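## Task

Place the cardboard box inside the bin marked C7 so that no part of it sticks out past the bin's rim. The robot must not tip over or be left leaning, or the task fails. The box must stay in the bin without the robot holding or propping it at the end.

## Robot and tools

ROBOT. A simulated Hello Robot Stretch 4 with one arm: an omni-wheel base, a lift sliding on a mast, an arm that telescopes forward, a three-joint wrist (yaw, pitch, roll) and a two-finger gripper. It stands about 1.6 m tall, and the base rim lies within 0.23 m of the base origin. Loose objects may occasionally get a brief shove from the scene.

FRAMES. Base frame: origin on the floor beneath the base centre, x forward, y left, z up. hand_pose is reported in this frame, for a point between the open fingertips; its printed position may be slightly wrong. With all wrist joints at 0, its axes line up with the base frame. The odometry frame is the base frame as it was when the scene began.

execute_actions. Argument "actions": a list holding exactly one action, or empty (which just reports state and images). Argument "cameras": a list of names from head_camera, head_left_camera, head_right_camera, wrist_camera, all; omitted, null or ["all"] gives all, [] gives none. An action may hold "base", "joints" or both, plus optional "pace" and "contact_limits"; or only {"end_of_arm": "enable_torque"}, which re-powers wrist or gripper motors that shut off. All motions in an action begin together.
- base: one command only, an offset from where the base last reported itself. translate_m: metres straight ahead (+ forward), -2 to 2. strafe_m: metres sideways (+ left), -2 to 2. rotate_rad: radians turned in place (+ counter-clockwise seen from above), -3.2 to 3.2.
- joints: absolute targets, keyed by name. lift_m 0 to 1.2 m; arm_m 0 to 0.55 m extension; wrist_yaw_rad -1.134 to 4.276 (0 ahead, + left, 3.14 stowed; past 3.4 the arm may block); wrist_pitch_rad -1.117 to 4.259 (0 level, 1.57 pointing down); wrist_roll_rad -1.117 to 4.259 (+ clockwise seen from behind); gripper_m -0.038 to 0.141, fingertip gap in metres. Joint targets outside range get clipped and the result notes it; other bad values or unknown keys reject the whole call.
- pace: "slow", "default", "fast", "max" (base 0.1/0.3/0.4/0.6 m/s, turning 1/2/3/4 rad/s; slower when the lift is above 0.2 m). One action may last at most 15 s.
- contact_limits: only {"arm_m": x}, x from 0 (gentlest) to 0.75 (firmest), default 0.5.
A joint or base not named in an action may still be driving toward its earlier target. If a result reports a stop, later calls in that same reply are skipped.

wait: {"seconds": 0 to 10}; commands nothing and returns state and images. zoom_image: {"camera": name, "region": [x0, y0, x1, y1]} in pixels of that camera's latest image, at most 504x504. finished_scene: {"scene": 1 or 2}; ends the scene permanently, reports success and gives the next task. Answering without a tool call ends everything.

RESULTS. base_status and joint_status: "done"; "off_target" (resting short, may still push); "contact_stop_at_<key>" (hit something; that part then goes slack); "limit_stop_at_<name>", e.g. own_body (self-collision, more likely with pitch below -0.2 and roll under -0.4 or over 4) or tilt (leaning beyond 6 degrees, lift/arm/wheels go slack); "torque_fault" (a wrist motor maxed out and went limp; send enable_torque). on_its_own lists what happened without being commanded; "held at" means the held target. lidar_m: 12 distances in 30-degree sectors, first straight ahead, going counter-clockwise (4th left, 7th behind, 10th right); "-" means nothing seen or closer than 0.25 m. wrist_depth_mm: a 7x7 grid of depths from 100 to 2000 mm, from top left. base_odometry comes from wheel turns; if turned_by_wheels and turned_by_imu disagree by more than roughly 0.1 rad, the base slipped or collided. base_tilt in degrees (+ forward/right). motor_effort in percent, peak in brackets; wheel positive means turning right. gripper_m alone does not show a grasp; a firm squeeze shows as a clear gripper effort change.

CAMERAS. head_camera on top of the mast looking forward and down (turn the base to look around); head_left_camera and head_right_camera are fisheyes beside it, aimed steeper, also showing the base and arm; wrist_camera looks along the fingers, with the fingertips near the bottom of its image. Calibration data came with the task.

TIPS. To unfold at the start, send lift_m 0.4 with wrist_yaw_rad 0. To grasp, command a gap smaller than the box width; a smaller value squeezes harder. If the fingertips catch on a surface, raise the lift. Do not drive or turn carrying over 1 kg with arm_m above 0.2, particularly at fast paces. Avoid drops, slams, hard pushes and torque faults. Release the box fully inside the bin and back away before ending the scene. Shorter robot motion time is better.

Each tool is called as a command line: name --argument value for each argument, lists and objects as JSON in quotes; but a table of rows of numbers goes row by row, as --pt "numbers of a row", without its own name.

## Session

execute_actions --actions '[]' --cameras '["head_camera","head_left_camera"]'

Scene clock: 0.00 s.
base_odometry: x=+0.000 y=+0.000 heading=+0.000 (m, m, rad; odometry frame)
turned_by_wheels: +0.000 (rad since the last result)
turned_by_imu: +0.000 (rad since the last result)
base_tilt: forward=-0.4 right=-0.3 (deg)
lidar_m: 0.95 0.99 1.40 2.24 1.03 0.75 0.71 0.77 0.71 0.67 0.71 0.98
base_status: not commanded
joint_positions: lift_m=+0.203 arm_m=+0.000 wrist_yaw_rad=+3.121 wrist_pitch_rad=-0.002 wrist_roll_rad=-0.006 gripper_m=+0.057
joint_status: not commanded
motor_effort: lift_m=+21 arm_m=+0 wrist_yaw_rad=+0 wrist_pitch_rad=-7 wrist_roll_rad=-1 gripper_m=-4 wheel_0=+0 wheel_1=+0 wheel_2=+0 (%)
hand_pose: x=-0.1155 y=+0.0935 z=+0.3823 quat_wxyz=(+0.011, +0.001, -0.003, +1.000) (m; base frame)
wrist_depth_mm: - 143 904 891 891 878 866 / - 135 193 904 891 878 866 / - 117 150 891 866 878 854 / - 130 185 878 878 866 854 / 140 174 866 866 866 854 854 / 878 878 866 854 213 854 842 / 878 866 866 866 842 854 854
pictures: head_camera, head_left_camera
Images, in order (width x height): head_camera 420x560, head_left_camera 420x672.

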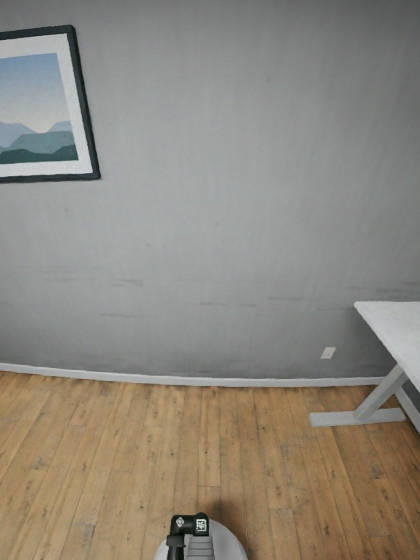

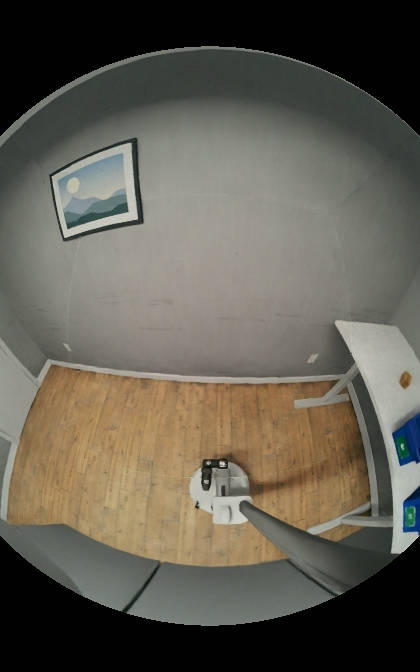

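execute_actions --actions '[{"base":{"rotate_rad":-1.6},"joints":{"lift_m":0.95,"wrist_yaw_rad":0,"wrist_pitch_rad":0.5,"gripper_m":0.14}}]' --cameras '["head_camera","wrist_camera"]'

Scene clock: 3.90 s.
base_odometry: x=+0.000 y=+0.000 heading=-1.600 (m, m, rad; odometry frame)
turned_by_wheels: -1.600 (rad since the last result)
turned_by_imu: -1.585 (rad since the last result)
base_tilt: forward=-0.3 right=-0.3 (deg)
lidar_m: 0.66 0.70 0.95 0.95 1.00 1.36 2.23 1.07 0.78 0.72 0.76 0.70
base_status: done
joint_positions: lift_m=+0.950 arm_m=+0.000 wrist_yaw_rad=+0.000 wrist_pitch_rad=+0.502 wrist_roll_rad=-0.006 gripper_m=+0.140
joint_status: all done
motor_effort: lift_m=+23(25) arm_m=+0(0) wrist_yaw_rad=+1(5) wrist_pitch_rad=-7(4) wrist_roll_rad=-1(2) gripper_m=-1(5) wheel_0=+1(3) wheel_1=+1(6) wheel_2=+0(5) (%)
hand_pose: x=+0.4240 y=-0.0873 z=+0.9892 quat_wxyz=(+0.969, -0.003, +0.248, +0.001) (m; base frame)
wrist_depth_mm: 1160 1118 1138 1160 1138 1138 1042 / 1160 1042 477 831 732 469 488 / 691 654 508 525 574 504 512 / 544 525 512 1397 1397 904 946 / 1499 1537 1537 1499 1537 1281 1025 / 1160 1618 1618 1576 1618 206 1060 / 1229 1366 1366 160 1336 1182 1098
pictures: head_camera, wrist_camera
camera_calibration (this result's frames):
wrist_camera: T_world_to_cam=[[-0.00420025, -0.998662, -0.0515369, -0.0219379], [-0.445127, 0.0480171, -0.894179, 1.14101], [0.895458, 0.0191847, -0.444733, 0.290071], [0, 0, 0, 1]] pos_world=[0.248055, -0.0822613, 1.14814]
Images, in order (width x height): head_camera 420x560, wrist_camera 616x392.

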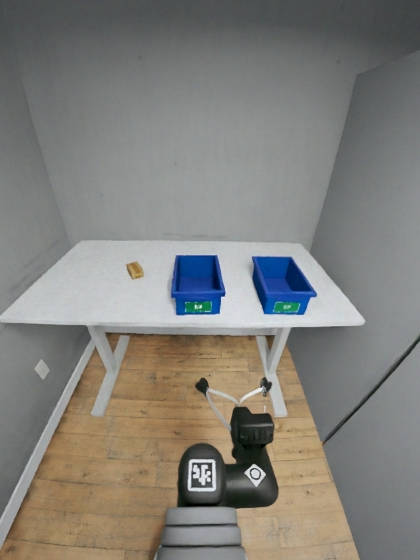

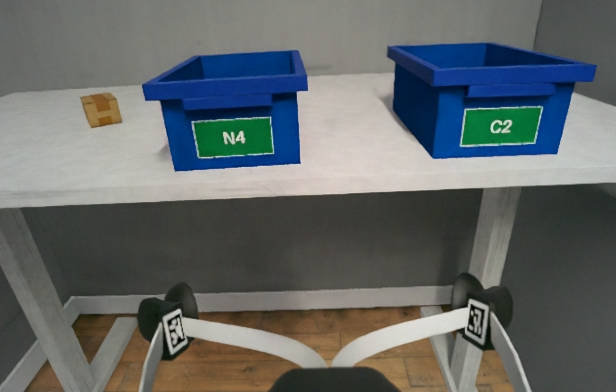

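execute_actions --actions '[{"base":{"strafe_m":0.49},"joints":{"lift_m":1.19,"wrist_pitch_rad":1.57}}]' --cameras '[]'

execute_actions --actions '[{"base":{"translate_m":0.38},"joints":{"arm_m":0.4}}]' --cameras '["wrist_camera"]'

Scene clock: 7.07 s.
base_odometry: x=+0.490 y=-0.014 heading=-1.600 (m, m, rad; odometry frame)
turned_by_wheels: +0.000 (rad since the last result)
turned_by_imu: +0.001 (rad since the last result)
base_tilt: forward=-0.3 right=-0.5 (deg)
lidar_m: 0.65 0.67 0.48 0.45 0.48 0.66 1.94 1.76 1.27 1.21 0.99 0.69
base_status: done
joint_positions: lift_m=+1.190 arm_m=+0.000 wrist_yaw_rad=+0.000 wrist_pitch_rad=+1.570 wrist_roll_rad=-0.006 gripper_m=+0.140
joint_status: all done
motor_effort: lift_m=+23(26) arm_m=+0(0) wrist_yaw_rad=+0(2) wrist_pitch_rad=-1(4) wrist_roll_rad=-1(1) gripper_m=-1(0) wheel_0=+0(7) wheel_1=-1(4) wheel_2=+1(1) (%)
hand_pose: x=+0.1714 y=-0.0874 z=+1.0795 quat_wxyz=(+0.707, -0.002, +0.707, +0.002) (m; base frame)
wrist_depth_mm: 842 1229 1366 1336 1366 1308 1336 / 831 1229 1366 1336 1366 1336 1336 / 820 1205 1336 1336 1366 1336 1336 / 820 1205 1336 1336 1366 1308 1308 / 809 1205 1336 1098 1336 1308 1308 / 809 1025 1098 1138 1281 206 1308 / 820 1042 1308 160 1336 1308 1308
pictures: none
No camera images: the call's "cameras" was empty. Leave "cameras" out to get every camera's image.

Scene clock: 9.83 s.
base_odometry: x=+0.479 y=-0.394 heading=-1.600 (m, m, rad; odometry frame)
turned_by_wheels: +0.000 (rad since the last result)
turned_by_imu: -0.002 (rad since the last result)
base_tilt: forward=-0.2 right=-0.4 (deg)
lidar_m: 0.28 0.30 0.44 0.45 0.49 0.68 1.92 1.77 1.29 1.22 0.44 0.31
base_status: done
joint_positions: lift_m=+1.190 arm_m=+0.399 wrist_yaw_rad=+0.000 wrist_pitch_rad=+1.570 wrist_roll_rad=-0.006 gripper_m=+0.140
joint_status: all done
motor_effort: lift_m=+23(23) arm_m=+7(7) wrist_yaw_rad=+0(0) wrist_pitch_rad=+1(0) wrist_roll_rad=-1(0) gripper_m=+0(0) wheel_0=+1(5) wheel_1=+0(6) wheel_2=+2(9) (%)
hand_pose: x=+0.5700 y=-0.0874 z=+1.0795 quat_wxyz=(+0.707, -0.002, +0.707, +0.002) (m; base frame)
wrist_depth_mm: 366 368 366 359 362 357 357 / 364 362 362 359 357 355 355 / 364 364 357 357 306 355 353 / 362 359 357 357 304 351 349 / 359 359 355 353 353 351 349 / 355 355 353 351 349 207 345 / 357 353 349 161 347 347 345
pictures: wrist_camera
camera_calibration (this result's frames):
wrist_camera: T_world_to_cam=[[-0.0471179, -0.998671, -0.0208866, -0.0253733], [-0.998013, 0.0479419, -0.0408849, 0.68074], [0.0418319, 0.0189187, -0.998946, 1.28433], [0, 0, 0, 1]] pos_world=[0.624466, -0.0822733, 1.31027]
Images, in order (width x height): wrist_camera 616x392.

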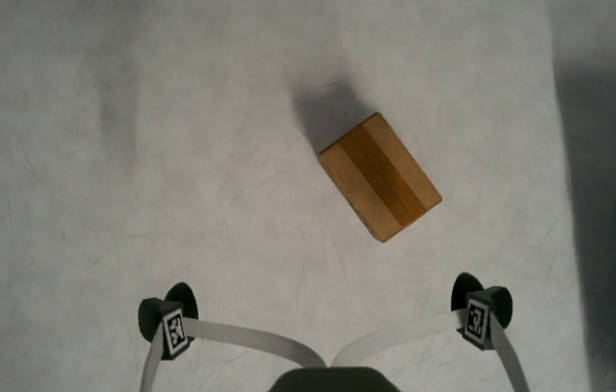

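execute_actions --actions '[{"base":{"strafe_m":-0.05},"joints":{"arm_m":0.48,"wrist_roll_rad":-0.6}}]' --cameras '[]'

execute_actions --actions '[{"joints":{"lift_m":1.1}}]' --cameras '["wrist_camera"]'

execute_actions --actions '[{"joints":{"gripper_m":0.015}}]' --cameras '[]'

execute_actions --actions '[{"joints":{"lift_m":1.19}}]' --cameras '["wrist_camera"]'

execute_actions --actions '[{"base":{"translate_m":-0.3},"joints":{"arm_m":0,"wrist_roll_rad":0}}]' --cameras '[]'

execute_actions --actions '[{"base":{"rotate_rad":-3.17},"joints":{"lift_m":0.95}}]' --cameras '["head_camera"]'

Scene clock: 11.30 s.
base_odometry: x=+0.429 y=-0.393 heading=-1.600 (m, m, rad; odometry frame)
turned_by_wheels: +0.000 (rad since the last result)
turned_by_imu: +0.000 (rad since the last result)
base_tilt: forward=-0.3 right=-0.3 (deg)
lidar_m: 0.28 0.30 0.43 0.50 0.52 0.75 2.19 1.68 1.24 1.16 0.45 0.31
base_status: done
joint_positions: lift_m=+1.190 arm_m=+0.479 wrist_yaw_rad=+0.000 wrist_pitch_rad=+1.570 wrist_roll_rad=-0.600 gripper_m=+0.140
joint_status: all done
motor_effort: lift_m=+23(23) arm_m=+7(9) wrist_yaw_rad=+1(1) wrist_pitch_rad=+1(1) wrist_roll_rad=-3(7) gripper_m=+0(1) wheel_0=-2(7) wheel_1=+2(7) wheel_2=+1(2) (%)
hand_pose: x=+0.6499 y=-0.0874 z=+1.0795 quat_wxyz=(+0.676, -0.209, +0.675, +0.209) (m; base frame)
wrist_depth_mm: 370 368 364 364 359 357 359 / 366 364 362 359 357 355 353 / 362 364 362 359 353 353 353 / 364 359 357 357 353 351 351 / 359 355 357 306 353 349 349 / 359 353 353 301 349 208 345 / 355 355 351 160 347 345 342
pictures: none
No camera images: the call's "cameras" was empty. Leave "cameras" out to get every camera's image.

Scene clock: 12.67 s.
base_odometry: x=+0.429 y=-0.393 heading=-1.600 (m, m, rad; odometry frame)
turned_by_wheels: +0.000 (rad since the last result)
turned_by_imu: +0.000 (rad since the last result)
base_tilt: forward=-0.2 right=-0.3 (deg)
lidar_m: 0.29 0.30 0.43 0.51 0.52 0.75 2.20 1.71 1.23 1.17 0.45 0.31
base_status: not commanded
joint_positions: lift_m=+1.100 arm_m=+0.479 wrist_yaw_rad=+0.000 wrist_pitch_rad=+1.570 wrist_roll_rad=-0.600 gripper_m=+0.140
joint_status: all done
motor_effort: lift_m=+17(21) arm_m=+7(7) wrist_yaw_rad=-2(0) wrist_pitch_rad=+0(1) wrist_roll_rad=-2(3) gripper_m=+0(1) wheel_0=-2(2) wheel_1=+2(2) wheel_2=+1(1) (%)
hand_pose: x=+0.6499 y=-0.0874 z=+0.9900 quat_wxyz=(+0.676, -0.209, +0.675, +0.209) (m; base frame)
wrist_depth_mm: 276 274 272 271 268 267 267 / 273 273 270 270 266 266 264 / 272 271 268 268 266 264 263 / 271 268 267 265 265 264 260 / 270 267 265 214 262 262 259 / 268 267 264 213 260 206 258 / 265 264 263 161 258 257 256
pictures: wrist_camera
camera_calibration (this result's frames):
wrist_camera: T_world_to_cam=[[0.519209, -0.854403, -0.0204247, -0.379383], [-0.854307, -0.518179, -0.0406141, 0.613696], [0.0241172, 0.0385362, -0.998966, 1.20481], [0, 0, 0, 1]] pos_world=[0.692207, -0.0525704, 1.22074]
Images, in order (width x height): wrist_camera 616x392.

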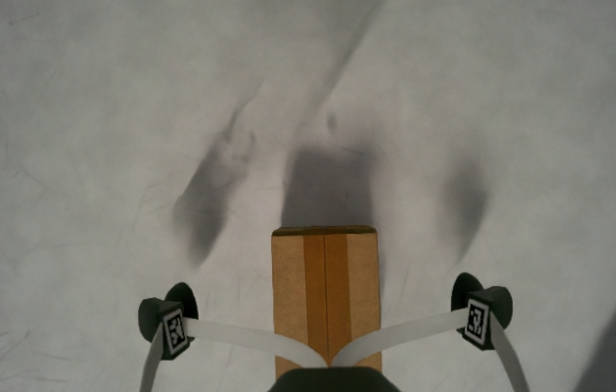

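Scene clock: 14.90 s.
base_odometry: x=+0.429 y=-0.393 heading=-1.600 (m, m, rad; odometry frame)
turned_by_wheels: +0.000 (rad since the last result)
turned_by_imu: +0.000 (rad since the last result)
base_tilt: forward=-0.3 right=-0.4 (deg)
lidar_m: 0.28 0.29 0.43 0.50 0.54 0.74 2.18 1.70 1.23 1.16 0.43 0.30
base_status: not commanded
joint_positions: lift_m=+1.100 arm_m=+0.479 wrist_yaw_rad=+0.000 wrist_pitch_rad=+1.570 wrist_roll_rad=-0.600 gripper_m=+0.016
joint_status: all done
motor_effort: lift_m=+18(17) arm_m=+7(7) wrist_yaw_rad=-1(1) wrist_pitch_rad=+0(1) wrist_roll_rad=-3(3) gripper_m=-28(27) wheel_0=-2(2) wheel_1=+2(2) wheel_2=+1(1) (%)
hand_pose: x=+0.6499 y=-0.0874 z=+0.9900 quat_wxyz=(+0.676, -0.209, +0.675, +0.209) (m; base frame)
wrist_depth_mm: 276 274 271 270 268 268 265 / 273 271 270 267 266 266 264 / 272 270 268 268 265 263 264 / 271 268 266 265 264 262 260 / 268 266 265 202 262 260 259 / 268 265 263 200 199 258 257 / 265 264 263 199 201 257 255
pictures: none
No camera images: the call's "cameras" was empty. Leave "cameras" out to get every camera's image.

Scene clock: 16.27 s.
base_odometry: x=+0.429 y=-0.393 heading=-1.600 (m, m, rad; odometry frame)
turned_by_wheels: +0.000 (rad since the last result)
turned_by_imu: +0.000 (rad since the last result)
base_tilt: forward=-0.3 right=-0.3 (deg)
lidar_m: 0.28 0.30 0.41 0.50 0.52 0.76 2.20 1.69 1.24 1.16 0.45 0.31
base_status: not commanded
joint_positions: lift_m=+1.190 arm_m=+0.479 wrist_yaw_rad=+0.000 wrist_pitch_rad=+1.570 wrist_roll_rad=-0.600 gripper_m=+0.016
joint_status: all done
motor_effort: lift_m=+24(25) arm_m=+7(7) wrist_yaw_rad=-2(0) wrist_pitch_rad=+0(1) wrist_roll_rad=-3(4) gripper_m=-29(28) wheel_0=-2(2) wheel_1=+2(2) wheel_2=+1(1) (%)
hand_pose: x=+0.6499 y=-0.0874 z=+1.0794 quat_wxyz=(+0.676, -0.209, +0.675, +0.209) (m; base frame)
wrist_depth_mm: 368 366 364 364 362 357 355 / 366 364 359 359 359 357 353 / 366 359 357 355 357 355 353 / 364 359 359 357 355 353 351 / 362 357 355 202 349 347 347 / 359 355 355 200 199 343 345 / 355 351 349 200 201 345 343
pictures: wrist_camera
camera_calibration (this result's frames):
wrist_camera: T_world_to_cam=[[0.51921, -0.854403, -0.0204259, -0.377556], [-0.854307, -0.51818, -0.0406121, 0.617329], [0.0241148, 0.0385362, -0.998966, 1.29419], [0, 0, 0, 1]] pos_world=[0.69221, -0.0525704, 1.31021]
Images, in order (width x height): wrist_camera 616x392.

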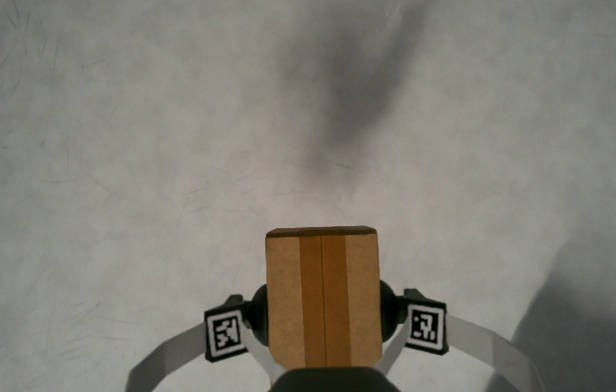

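Scene clock: 18.73 s.
base_odometry: x=+0.437 y=-0.093 heading=-1.600 (m, m, rad; odometry frame)
turned_by_wheels: +0.000 (rad since the last result)
turned_by_imu: +0.002 (rad since the last result)
base_tilt: forward=-0.3 right=-0.3 (deg)
lidar_m: 0.57 0.63 0.52 0.51 0.51 0.74 2.19 1.69 1.23 1.16 0.89 0.62
base_status: done
joint_positions: lift_m=+1.190 arm_m=+0.001 wrist_yaw_rad=+0.000 wrist_pitch_rad=+1.570 wrist_roll_rad=+0.000 gripper_m=+0.016
joint_status: all done
motor_effort: lift_m=+24(24) arm_m=-7(8) wrist_yaw_rad=+1(0) wrist_pitch_rad=-2(3) wrist_roll_rad=-1(4) gripper_m=-26(27) wheel_0=+0(5) wheel_1=-1(3) wheel_2=+0(8) (%)
hand_pose: x=+0.1723 y=-0.0874 z=+1.0795 quat_wxyz=(+0.707, +0.000, +0.707, +0.000) (m; base frame)
wrist_depth_mm: 931 1336 1336 1308 1336 1336 1308 / 904 1308 1366 1336 1366 1308 1336 / 904 1281 1366 1336 1336 1366 1308 / 891 1308 1281 1336 1336 1281 1308 / 878 1281 1366 202 1336 1336 1281 / 854 1255 1078 200 200 1308 1308 / 891 1118 1308 200 202 1308 1308
pictures: none
No camera images: the call's "cameras" was empty. Leave "cameras" out to get every camera's image.

Scene clock: 23.10 s.
base_odometry: x=+0.437 y=-0.093 heading=+1.514 (m, m, rad; odometry frame)
turned_by_wheels: -3.170 (rad since the last result)
turned_by_imu: -3.140 (rad since the last result)
base_tilt: forward=-0.3 right=-0.3 (deg)
lidar_m: 1.92 1.71 1.23 1.16 0.88 0.64 0.58 0.61 0.55 0.49 0.54 0.69
base_status: done
joint_positions: lift_m=+0.950 arm_m=+0.001 wrist_yaw_rad=+0.000 wrist_pitch_rad=+1.570 wrist_roll_rad=+0.000 gripper_m=+0.016
joint_status: all done
motor_effort: lift_m=+18(22) arm_m=-7(7) wrist_yaw_rad=+1(2) wrist_pitch_rad=+1(1) wrist_roll_rad=+0(0) gripper_m=-29(30) wheel_0=+1(2) wheel_1=+1(4) wheel_2=+0(4) (%)
hand_pose: x=+0.1725 y=-0.0874 z=+0.8399 quat_wxyz=(+0.707, +0.000, +0.707, +0.000) (m; base frame)
wrist_depth_mm: 1138 1118 1098 1098 1098 976 676 / 1118 1098 1078 1098 1098 976 676 / 1098 1118 1078 1098 1078 1008 691 / 1098 1098 1078 1078 1078 1008 699 / 1098 1078 1078 202 1078 1025 715 / 1098 1078 866 200 199 976 707 / 1078 1078 842 200 202 878 723
pictures: head_camera
Images, in order (width x height): head_camera 420x560.

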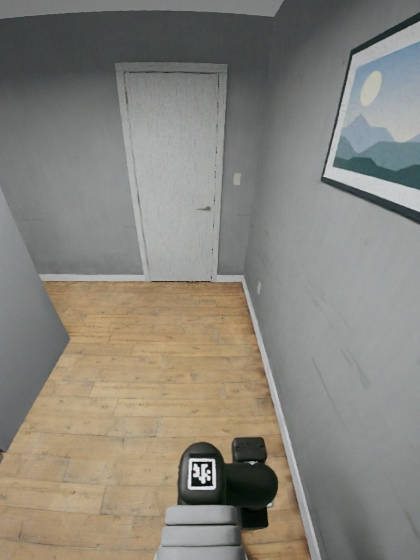

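Door wall ~2.33 away.

execute_actions --actions '[{"base":{"translate_m":1.9}}]' --cameras '[]'

execute_actions --actions '[{"base":{"rotate_rad":1.6}}]' --cameras '["head_camera"]'

Scene clock: 31.03 s.
base_odometry: x=+0.546 y=+1.804 heading=+1.514 (m, m, rad; odometry frame)
turned_by_wheels: +0.000 (rad since the last result)
turned_by_imu: -0.011 (rad since the last result)
base_tilt: forward=-0.2 right=-0.3 (deg)
lidar_m: 0.37 0.44 0.60 1.59 1.32 1.69 2.24 0.72 0.50 0.46 0.49 0.46
base_status: done
joint_positions: lift_m=+0.950 arm_m=+0.001 wrist_yaw_rad=+0.000 wrist_pitch_rad=+1.570 wrist_roll_rad=+0.000 gripper_m=+0.016
joint_status: not commanded
motor_effort: lift_m=+18(18) arm_m=-7(7) wrist_yaw_rad=+1(2) wrist_pitch_rad=-1(1) wrist_roll_rad=-1(0) gripper_m=-25(29) wheel_0=+1(6) wheel_1=+0(7) wheel_2=+0(8) (%)
hand_pose: x=+0.1724 y=-0.0874 z=+0.8399 quat_wxyz=(+0.707, +0.000, +0.707, +0.000) (m; base frame)
wrist_depth_mm: 424 430 449 445 521 539 549 / 580 609 647 654 768 750 597 / 946 1042 1098 1078 1098 891 615 / 1118 1118 1078 1078 1078 904 621 / 1078 1078 1078 202 1060 931 634 / 1078 1078 854 201 200 878 634 / 1078 1060 854 200 202 778 647
pictures: none
No camera images: the call's "cameras" was empty. Leave "cameras" out to get every camera's image.

Scene clock: 33.23 s.
base_odometry: x=+0.546 y=+1.804 heading=+3.114 (m, m, rad; odometry frame)
turned_by_wheels: +1.600 (rad since the last result)
turned_by_imu: +1.585 (rad since the last result)
base_tilt: forward=-0.2 right=-0.4 (deg)
lidar_m: 1.76 1.32 1.75 1.93 0.69 0.48 0.46 0.49 0.41 0.37 0.45 0.61
base_status: done
joint_positions: lift_m=+0.950 arm_m=+0.001 wrist_yaw_rad=+0.000 wrist_pitch_rad=+1.570 wrist_roll_rad=+0.000 gripper_m=+0.016
joint_status: not commanded
motor_effort: lift_m=+18(18) arm_m=-7(7) wrist_yaw_rad=+1(1) wrist_pitch_rad=-1(1) wrist_roll_rad=+0(1) gripper_m=-27(26) wheel_0=+0(7) wheel_1=-1(4) wheel_2=+1(6) (%)
hand_pose: x=+0.1725 y=-0.0874 z=+0.8399 quat_wxyz=(+0.707, +0.000, +0.707, +0.000) (m; base frame)
wrist_depth_mm: 1118 1118 1118 1098 1078 778 539 / 1098 1098 1078 1118 1118 798 544 / 1118 1098 1098 1078 1098 809 554 / 1118 1078 1078 1098 1078 820 559 / 1098 1078 1078 202 1078 831 564 / 1078 1078 866 201 200 778 569 / 1078 1078 854 199 201 691 569
pictures: head_camera
Images, in order (width x height): head_camera 420x560.

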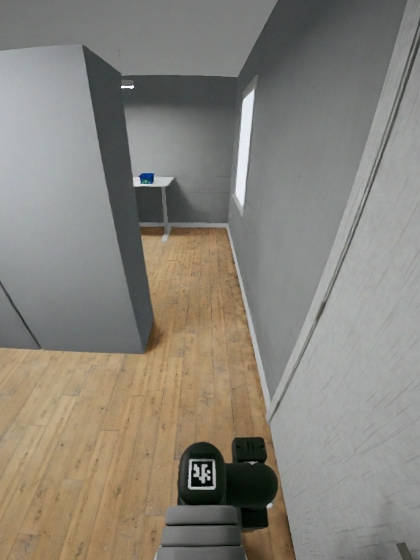

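execute_actions --actions '[{"base":{"translate_m":2.0}}]' --cameras '[]'

execute_actions --actions '[{"base":{"translate_m":0.4}}]' --cameras '[]'

execute_actions --actions '[{"base":{"strafe_m":1.0},"joints":{"wrist_pitch_rad":0.4}}]' --cameras '["head_left_camera","wrist_camera"]'

Scene clock: 41.63 s.
base_odometry: x=-1.454 y=+1.860 heading=+3.114 (m, m, rad; odometry frame)
turned_by_wheels: +0.000 (rad since the last result)
turned_by_imu: -0.011 (rad since the last result)
base_tilt: forward=-0.3 right=-0.4 (deg)
lidar_m: 1.51 1.58 2.13 1.20 0.56 0.72 1.74 0.65 0.44 0.42 0.43 0.58
base_status: done
joint_positions: lift_m=+0.950 arm_m=+0.001 wrist_yaw_rad=+0.000 wrist_pitch_rad=+1.570 wrist_roll_rad=+0.000 gripper_m=+0.016
joint_status: not commanded
motor_effort: lift_m=+18(18) arm_m=-7(7) wrist_yaw_rad=-1(1) wrist_pitch_rad=-1(2) wrist_roll_rad=+0(0) gripper_m=-27(28) wheel_0=-1(6) wheel_1=+1(7) wheel_2=+0(8) (%)
hand_pose: x=+0.1725 y=-0.0874 z=+0.8399 quat_wxyz=(+0.707, +0.000, +0.707, +0.000) (m; base frame)
wrist_depth_mm: 1118 1098 1118 1098 1098 788 530 / 1118 1098 1078 1078 1098 778 544 / 1118 1098 1118 1098 1078 798 549 / 1118 1098 1098 1078 1098 820 554 / 1118 1078 1060 202 1060 842 564 / 1098 1078 842 202 200 778 564 / 1078 1098 854 199 201 683 580
pictures: none
No camera images: the call's "cameras" was empty. Leave "cameras" out to get every camera's image.

Scene clock: 44.47 s.
base_odometry: x=-1.853 y=+1.871 heading=+3.114 (m, m, rad; odometry frame)
turned_by_wheels: +0.000 (rad since the last result)
turned_by_imu: -0.002 (rad since the last result)
base_tilt: forward=-0.3 right=-0.4 (deg)
lidar_m: 1.59 1.23 1.50 2.52 0.98 0.83 1.73 0.62 0.45 0.40 0.41 0.57
base_status: done
joint_positions: lift_m=+0.950 arm_m=+0.001 wrist_yaw_rad=+0.000 wrist_pitch_rad=+1.570 wrist_roll_rad=+0.000 gripper_m=+0.016
joint_status: not commanded
motor_effort: lift_m=+18(18) arm_m=-7(6) wrist_yaw_rad=+0(0) wrist_pitch_rad=-2(1) wrist_roll_rad=-2(2) gripper_m=-29(30) wheel_0=+1(6) wheel_1=-1(4) wheel_2=+2(8) (%)
hand_pose: x=+0.1725 y=-0.0874 z=+0.8399 quat_wxyz=(+0.707, +0.000, +0.707, +0.000) (m; base frame)
wrist_depth_mm: 1118 1118 1138 1098 1098 750 525 / 1138 1138 1098 1098 1098 768 530 / 1118 1098 1098 1118 1078 788 539 / 1098 1060 1078 1078 1098 798 554 / 1098 1078 1098 202 1078 809 554 / 1078 1098 842 200 200 778 559 / 1098 1078 854 200 201 683 559
pictures: none
No camera images: the call's "cameras" was empty. Leave "cameras" out to get every camera's image.

Scene clock: 49.13 s.
base_odometry: x=-1.881 y=+0.871 heading=+3.114 (m, m, rad; odometry frame)
turned_by_wheels: +0.000 (rad since the last result)
turned_by_imu: +0.003 (rad since the last result)
base_tilt: forward=-0.4 right=-0.4 (deg)
lidar_m: 1.03 1.08 1.45 1.52 0.99 0.72 0.68 0.73 1.46 1.40 1.44 1.10
base_status: done
joint_positions: lift_m=+0.950 arm_m=+0.001 wrist_yaw_rad=+0.000 wrist_pitch_rad=+0.404 wrist_roll_rad=+0.000 gripper_m=+0.016
joint_status: all done
motor_effort: lift_m=+19(18) arm_m=-7(7) wrist_yaw_rad=-2(0) wrist_pitch_rad=-10(14) wrist_roll_rad=-1(0) gripper_m=-27(27) wheel_0=+0(9) wheel_1=+1(8) wheel_2=+1(1) (%)
hand_pose: x=+0.4375 y=-0.0874 z=+1.0151 quat_wxyz=(+0.980, +0.000, +0.200, +0.000) (m; base frame)
wrist_depth_mm: 1499 1499 1499 1464 1537 1537 1499 / 1537 1537 1618 1098 1576 1537 1618 / 1118 866 960 878 991 1661 1708 / 1756 1708 1756 1708 1756 1756 1808 / 1808 1863 1808 202 1863 1921 1921 / 1808 1983 1756 200 200 1808 1708 / 1537 1537 1430 199 201 1397 1430
pictures: head_left_camera, wrist_camera
camera_calibration (this result's frames):
wrist_camera: T_world_to_cam=[[-0.00186788, -0.998354, -0.0573225, -0.0157583], [-0.355065, 0.0542496, -0.933266, 1.17101], [0.93484, 0.01861, -0.354582, 0.180706], [0, 0, 0, 1]] pos_world=[0.246824, -0.0826222, 1.15604]
Images, in order (width x height): head_left_camera 420x672, wrist_camera 616x392.

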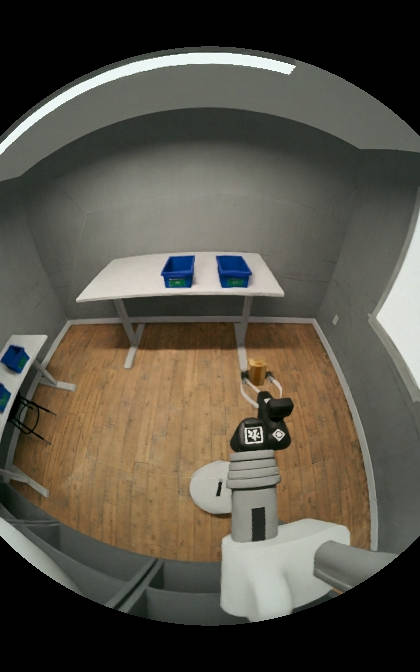

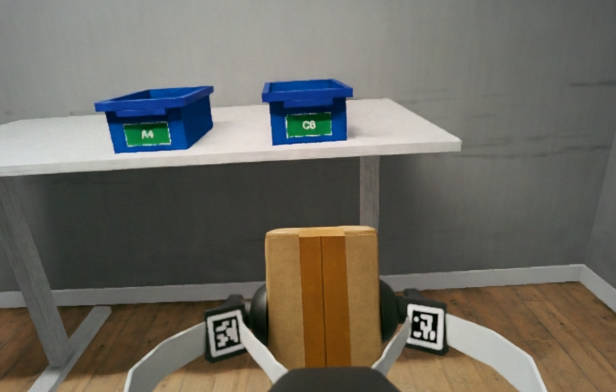

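execute_actions --actions '[{"base":{"rotate_rad":1.62}}]' --cameras '[]'

execute_actions --actions '[{"base":{"translate_m":0.6},"joints":{"wrist_pitch_rad":0.55}}]' --cameras '["head_camera","wrist_camera"]'

Scene clock: 51.47 s.
base_odometry: x=-1.881 y=+0.871 heading=-1.549 (m, m, rad; odometry frame)
turned_by_wheels: +1.620 (rad since the last result)
turned_by_imu: +1.605 (rad since the last result)
base_tilt: forward=-0.2 right=-0.4 (deg)
lidar_m: 1.53 0.96 0.72 0.67 0.73 1.46 1.40 1.48 1.10 1.05 1.09 1.56
base_status: done
joint_positions: lift_m=+0.950 arm_m=+0.001 wrist_yaw_rad=+0.000 wrist_pitch_rad=+0.403 wrist_roll_rad=+0.000 gripper_m=+0.016
joint_status: not commanded
motor_effort: lift_m=+20(19) arm_m=-7(7) wrist_yaw_rad=+1(0) wrist_pitch_rad=-11(9) wrist_roll_rad=-1(1) gripper_m=-28(28) wheel_0=+0(8) wheel_1=+0(7) wheel_2=+1(6) (%)
hand_pose: x=+0.4376 y=-0.0873 z=+1.0151 quat_wxyz=(+0.980, +0.000, +0.200, +0.000) (m; base frame)
wrist_depth_mm: 1138 1921 1921 1983 1983 1921 1921 / 1098 1983 - - - - 1983 / 1182 - - 1921 1661 1618 - / 1205 1808 - 1708 - - - / 1281 - - 202 - - - / 1160 1708 1708 200 200 1756 1756 / 1430 1397 1430 199 202 1397 1464
pictures: none
No camera images: the call's "cameras" was empty. Leave "cameras" out to get every camera's image.

Scene clock: 54.97 s.
base_odometry: x=-1.868 y=+0.271 heading=-1.549 (m, m, rad; odometry frame)
turned_by_wheels: +0.000 (rad since the last result)
turned_by_imu: -0.003 (rad since the last result)
base_tilt: forward=-0.3 right=-0.4 (deg)
lidar_m: 0.93 0.93 0.68 0.65 0.69 0.99 2.01 2.10 1.12 1.08 1.14 0.95
base_status: done
joint_positions: lift_m=+0.950 arm_m=+0.001 wrist_yaw_rad=+0.000 wrist_pitch_rad=+0.553 wrist_roll_rad=+0.000 gripper_m=+0.016
joint_status: all done
motor_effort: lift_m=+20(19) arm_m=-6(7) wrist_yaw_rad=-1(1) wrist_pitch_rad=-9(10) wrist_roll_rad=-1(1) gripper_m=-28(28) wheel_0=+0(4) wheel_1=-1(5) wheel_2=+1(6) (%)
hand_pose: x=+0.4177 y=-0.0874 z=+0.9768 quat_wxyz=(+0.962, +0.000, +0.273, +0.000) (m; base frame)
wrist_depth_mm: 1308 1366 1430 1366 1366 1366 1366 / 1430 1464 1499 1464 1499 1430 1464 / 1618 1255 1182 1160 991 1025 788 / 1138 904 878 904 831 854 798 / 1160 1756 1808 202 1430 1808 1708 / 1499 1618 1430 201 200 1499 1499 / 1281 1255 1255 200 201 1229 1255
pictures: head_camera, wrist_camera
camera_calibration (this result's frames):
wrist_camera: T_world_to_cam=[[-0.0102228, -0.998355, -0.0564158, -0.0153462], [-0.490133, 0.0541793, -0.869962, 1.12278], [0.871588, 0.0187578, -0.489881, 0.344235], [0, 0, 0, 1]] pos_world=[0.250126, -0.0826097, 1.14455]
Images, in order (width x height): head_camera 420x560, wrist_camera 616x392.

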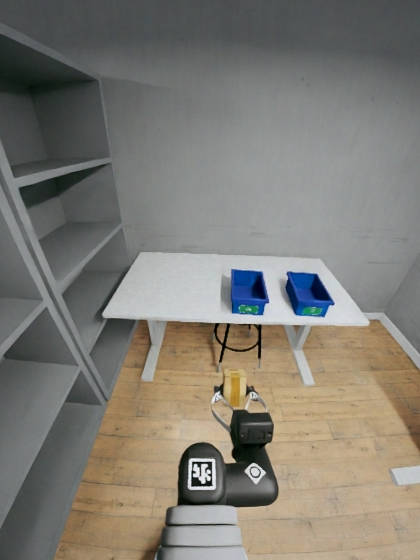

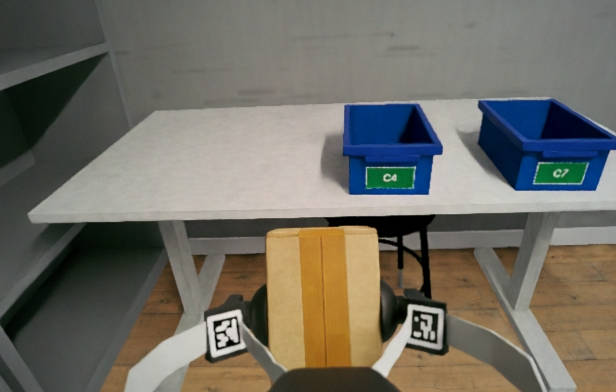

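execute_actions --actions '[{"base":{"strafe_m":-0.52},"joints":{"lift_m":1.08,"wrist_pitch_rad":1.57}}]' --cameras '[]'

execute_actions --actions '[{"base":{"translate_m":0.42},"joints":{"arm_m":0.52}}]' --cameras '["wrist_camera"]'

Scene clock: 58.20 s.
base_odometry: x=-2.388 y=+0.260 heading=-1.549 (m, m, rad; odometry frame)
turned_by_wheels: +0.000 (rad since the last result)
turned_by_imu: -0.002 (rad since the last result)
base_tilt: forward=-0.3 right=-0.4 (deg)
lidar_m: 0.89 0.96 1.22 1.17 1.26 2.10 2.02 0.78 0.58 0.54 0.57 0.94
base_status: done
joint_positions: lift_m=+1.080 arm_m=+0.001 wrist_yaw_rad=+0.000 wrist_pitch_rad=+1.570 wrist_roll_rad=+0.000 gripper_m=+0.016
joint_status: all done
motor_effort: lift_m=+24(25) arm_m=-6(7) wrist_yaw_rad=+1(1) wrist_pitch_rad=-1(4) wrist_roll_rad=-1(0) gripper_m=-29(27) wheel_0=-2(7) wheel_1=+1(5) wheel_2=+0(1) (%)
hand_pose: x=+0.1724 y=-0.0874 z=+0.9695 quat_wxyz=(+0.707, +0.000, +0.707, +0.000) (m; base frame)
wrist_depth_mm: 1229 1255 1281 1229 1229 1255 1229 / 1255 1229 1229 1229 1229 1205 1205 / 1255 1229 1182 1229 1229 1182 1205 / 1229 1205 1255 1229 1229 1205 1182 / 1205 1229 1205 202 1205 1205 1182 / 1205 1205 991 200 200 1205 1182 / 1229 1182 1182 200 202 1160 1138
pictures: none
No camera images: the call's "cameras" was empty. Leave "cameras" out to get every camera's image.

Scene clock: 61.10 s.
base_odometry: x=-2.379 y=-0.160 heading=-1.549 (m, m, rad; odometry frame)
turned_by_wheels: +0.000 (rad since the last result)
turned_by_imu: -0.002 (rad since the last result)
base_tilt: forward=-0.3 right=-0.4 (deg)
lidar_m: 0.49 0.51 0.73 1.16 1.24 1.72 2.44 0.82 0.59 0.56 1.43 0.51
base_status: done
joint_positions: lift_m=+1.080 arm_m=+0.519 wrist_yaw_rad=+0.000 wrist_pitch_rad=+1.570 wrist_roll_rad=+0.000 gripper_m=+0.016
joint_status: all done
motor_effort: lift_m=+24(24) arm_m=+7(10) wrist_yaw_rad=+1(2) wrist_pitch_rad=+2(2) wrist_roll_rad=+0(1) gripper_m=-30(28) wheel_0=-1(6) wheel_1=+0(3) wheel_2=+2(7) (%)
hand_pose: x=+0.6900 y=-0.0874 z=+0.9695 quat_wxyz=(+0.707, +0.000, +0.707, +0.000) (m; base frame)
wrist_depth_mm: 492 488 488 484 480 480 473 / 488 492 484 480 477 480 473 / 413 484 484 430 370 473 469 / 418 477 477 469 473 477 469 / 410 480 473 202 355 469 469 / 415 477 353 201 200 466 462 / 410 477 351 200 201 466 466
pictures: wrist_camera
camera_calibration (this result's frames):
wrist_camera: T_world_to_cam=[[-0.0531768, -0.998366, -0.0208946, -0.0178011], [-0.997702, 0.053998, -0.0409251, 0.796376], [0.0419865, 0.0186704, -0.998944, 1.16927], [0, 0, 0, 1]] pos_world=[0.744506, -0.0826054, 1.20026]
Images, in order (width x height): wrist_camera 616x392.

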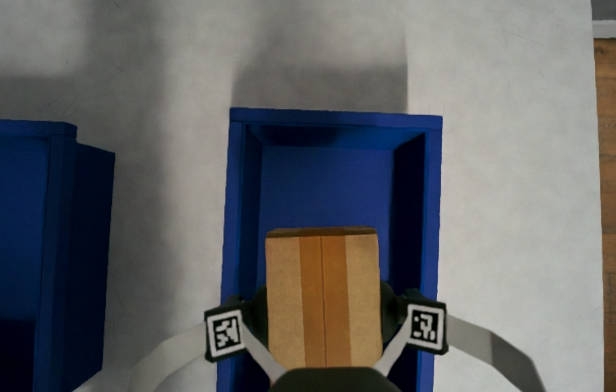

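execute_actions --actions '[{"joints":{"lift_m":0.885}}]' --cameras '[]'

execute_actions --actions '[{"joints":{"gripper_m":0.08}}]' --cameras '[]'

execute_actions --actions '[{"joints":{"lift_m":1.0}}]' --cameras '["wrist_camera"]'

finished_scene --scene 2

Scene clock: 63.17 s.
base_odometry: x=-2.379 y=-0.160 heading=-1.549 (m, m, rad; odometry frame)
turned_by_wheels: +0.000 (rad since the last result)
turned_by_imu: +0.000 (rad since the last result)
base_tilt: forward=-0.4 right=-0.3 (deg)
lidar_m: 0.48 0.51 0.75 1.16 1.23 1.72 2.45 0.82 0.58 0.54 1.41 0.51
base_status: not commanded
joint_positions: lift_m=+0.885 arm_m=+0.519 wrist_yaw_rad=+0.000 wrist_pitch_rad=+1.570 wrist_roll_rad=+0.000 gripper_m=+0.016
joint_status: all done
motor_effort: lift_m=+18(22) arm_m=+7(7) wrist_yaw_rad=-1(2) wrist_pitch_rad=-1(1) wrist_roll_rad=+0(1) gripper_m=-28(27) wheel_0=-1(0) wheel_1=+0(0) wheel_2=+2(2) (%)
hand_pose: x=+0.6900 y=-0.0874 z=+0.7750 quat_wxyz=(+0.707, +0.000, +0.707, +0.000) (m; base frame)
wrist_depth_mm: 290 167 165 162 161 160 160 / 287 174 222 236 228 204 165 / 286 176 267 277 277 228 164 / 285 166 274 276 276 226 163 / 281 168 277 201 274 223 161 / 283 170 204 200 200 202 158 / 281 158 229 199 202 177 155
pictures: none
No camera images: the call's "cameras" was empty. Leave "cameras" out to get every camera's image.

Scene clock: 64.60 s.
base_odometry: x=-2.379 y=-0.160 heading=-1.549 (m, m, rad; odometry frame)
turned_by_wheels: +0.000 (rad since the last result)
turned_by_imu: +0.000 (rad since the last result)
base_tilt: forward=-0.3 right=-0.3 (deg)
lidar_m: 0.44 0.51 0.72 1.16 1.23 1.76 2.45 0.80 0.58 0.55 1.42 0.53
base_status: not commanded
joint_positions: lift_m=+0.885 arm_m=+0.519 wrist_yaw_rad=+0.000 wrist_pitch_rad=+1.570 wrist_roll_rad=+0.000 gripper_m=+0.080
joint_status: all done
motor_effort: lift_m=+18(18) arm_m=+7(7) wrist_yaw_rad=+0(1) wrist_pitch_rad=+1(0) wrist_roll_rad=+1(0) gripper_m=-4(26) wheel_0=-1(1) wheel_1=+0(0) wheel_2=+2(2) (%)
hand_pose: x=+0.6900 y=-0.0874 z=+0.7750 quat_wxyz=(+0.707, +0.000, +0.707, +0.000) (m; base frame)
wrist_depth_mm: 289 166 165 162 162 161 160 / 287 174 220 235 228 204 165 / 287 177 266 278 277 228 163 / 285 165 274 278 276 225 162 / 282 167 277 227 274 222 160 / 282 170 213 225 224 204 158 / 282 159 258 224 271 177 156
pictures: none
No camera images: the call's "cameras" was empty. Leave "cameras" out to get every camera's image.

Scene clock: 66.13 s.
base_odometry: x=-2.379 y=-0.160 heading=-1.549 (m, m, rad; odometry frame)
turned_by_wheels: +0.000 (rad since the last result)
turned_by_imu: +0.000 (rad since the last result)
base_tilt: forward=-0.4 right=-0.3 (deg)
lidar_m: 0.49 0.51 0.73 1.17 1.23 1.73 2.45 0.84 0.58 0.55 1.43 0.52
base_status: not commanded
joint_positions: lift_m=+1.000 arm_m=+0.519 wrist_yaw_rad=+0.000 wrist_pitch_rad=+1.570 wrist_roll_rad=+0.000 gripper_m=+0.080
joint_status: all done
motor_effort: lift_m=+24(24) arm_m=+7(7) wrist_yaw_rad=+0(0) wrist_pitch_rad=+1(1) wrist_roll_rad=+0(0) gripper_m=-4(0) wheel_0=-1(1) wheel_1=+0(0) wheel_2=+2(2) (%)
hand_pose: x=+0.6900 y=-0.0874 z=+0.8895 quat_wxyz=(+0.707, +0.000, +0.707, +0.000) (m; base frame)
wrist_depth_mm: 410 402 404 402 402 397 397 / 410 404 404 287 399 394 394 / 392 404 359 394 370 397 392 / 366 402 373 392 392 389 389 / 370 397 384 342 392 389 387 / 375 394 220 387 338 389 387 / 382 394 271 384 334 271 387
pictures: wrist_camera
camera_calibration (this result's frames):
wrist_camera: T_world_to_cam=[[-0.0531799, -0.998366, -0.0208867, -0.0194799], [-0.997708, 0.0539979, -0.0407768, 0.792936], [0.041838, 0.0186703, -0.99895, 1.08945], [0, 0, 0, 1]] pos_world=[0.744502, -0.0826054, 1.12024]
Images, in order (width x height): wrist_camera 616x392.

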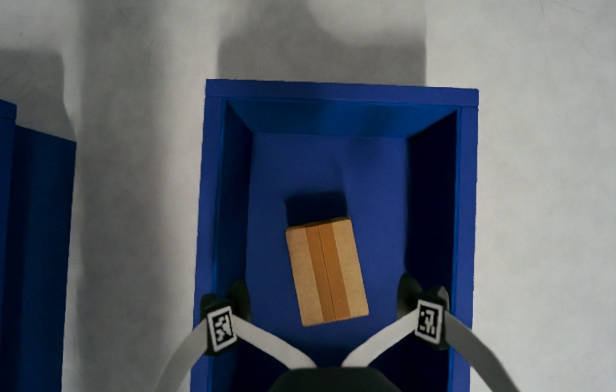

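The scene is finished: the task was done.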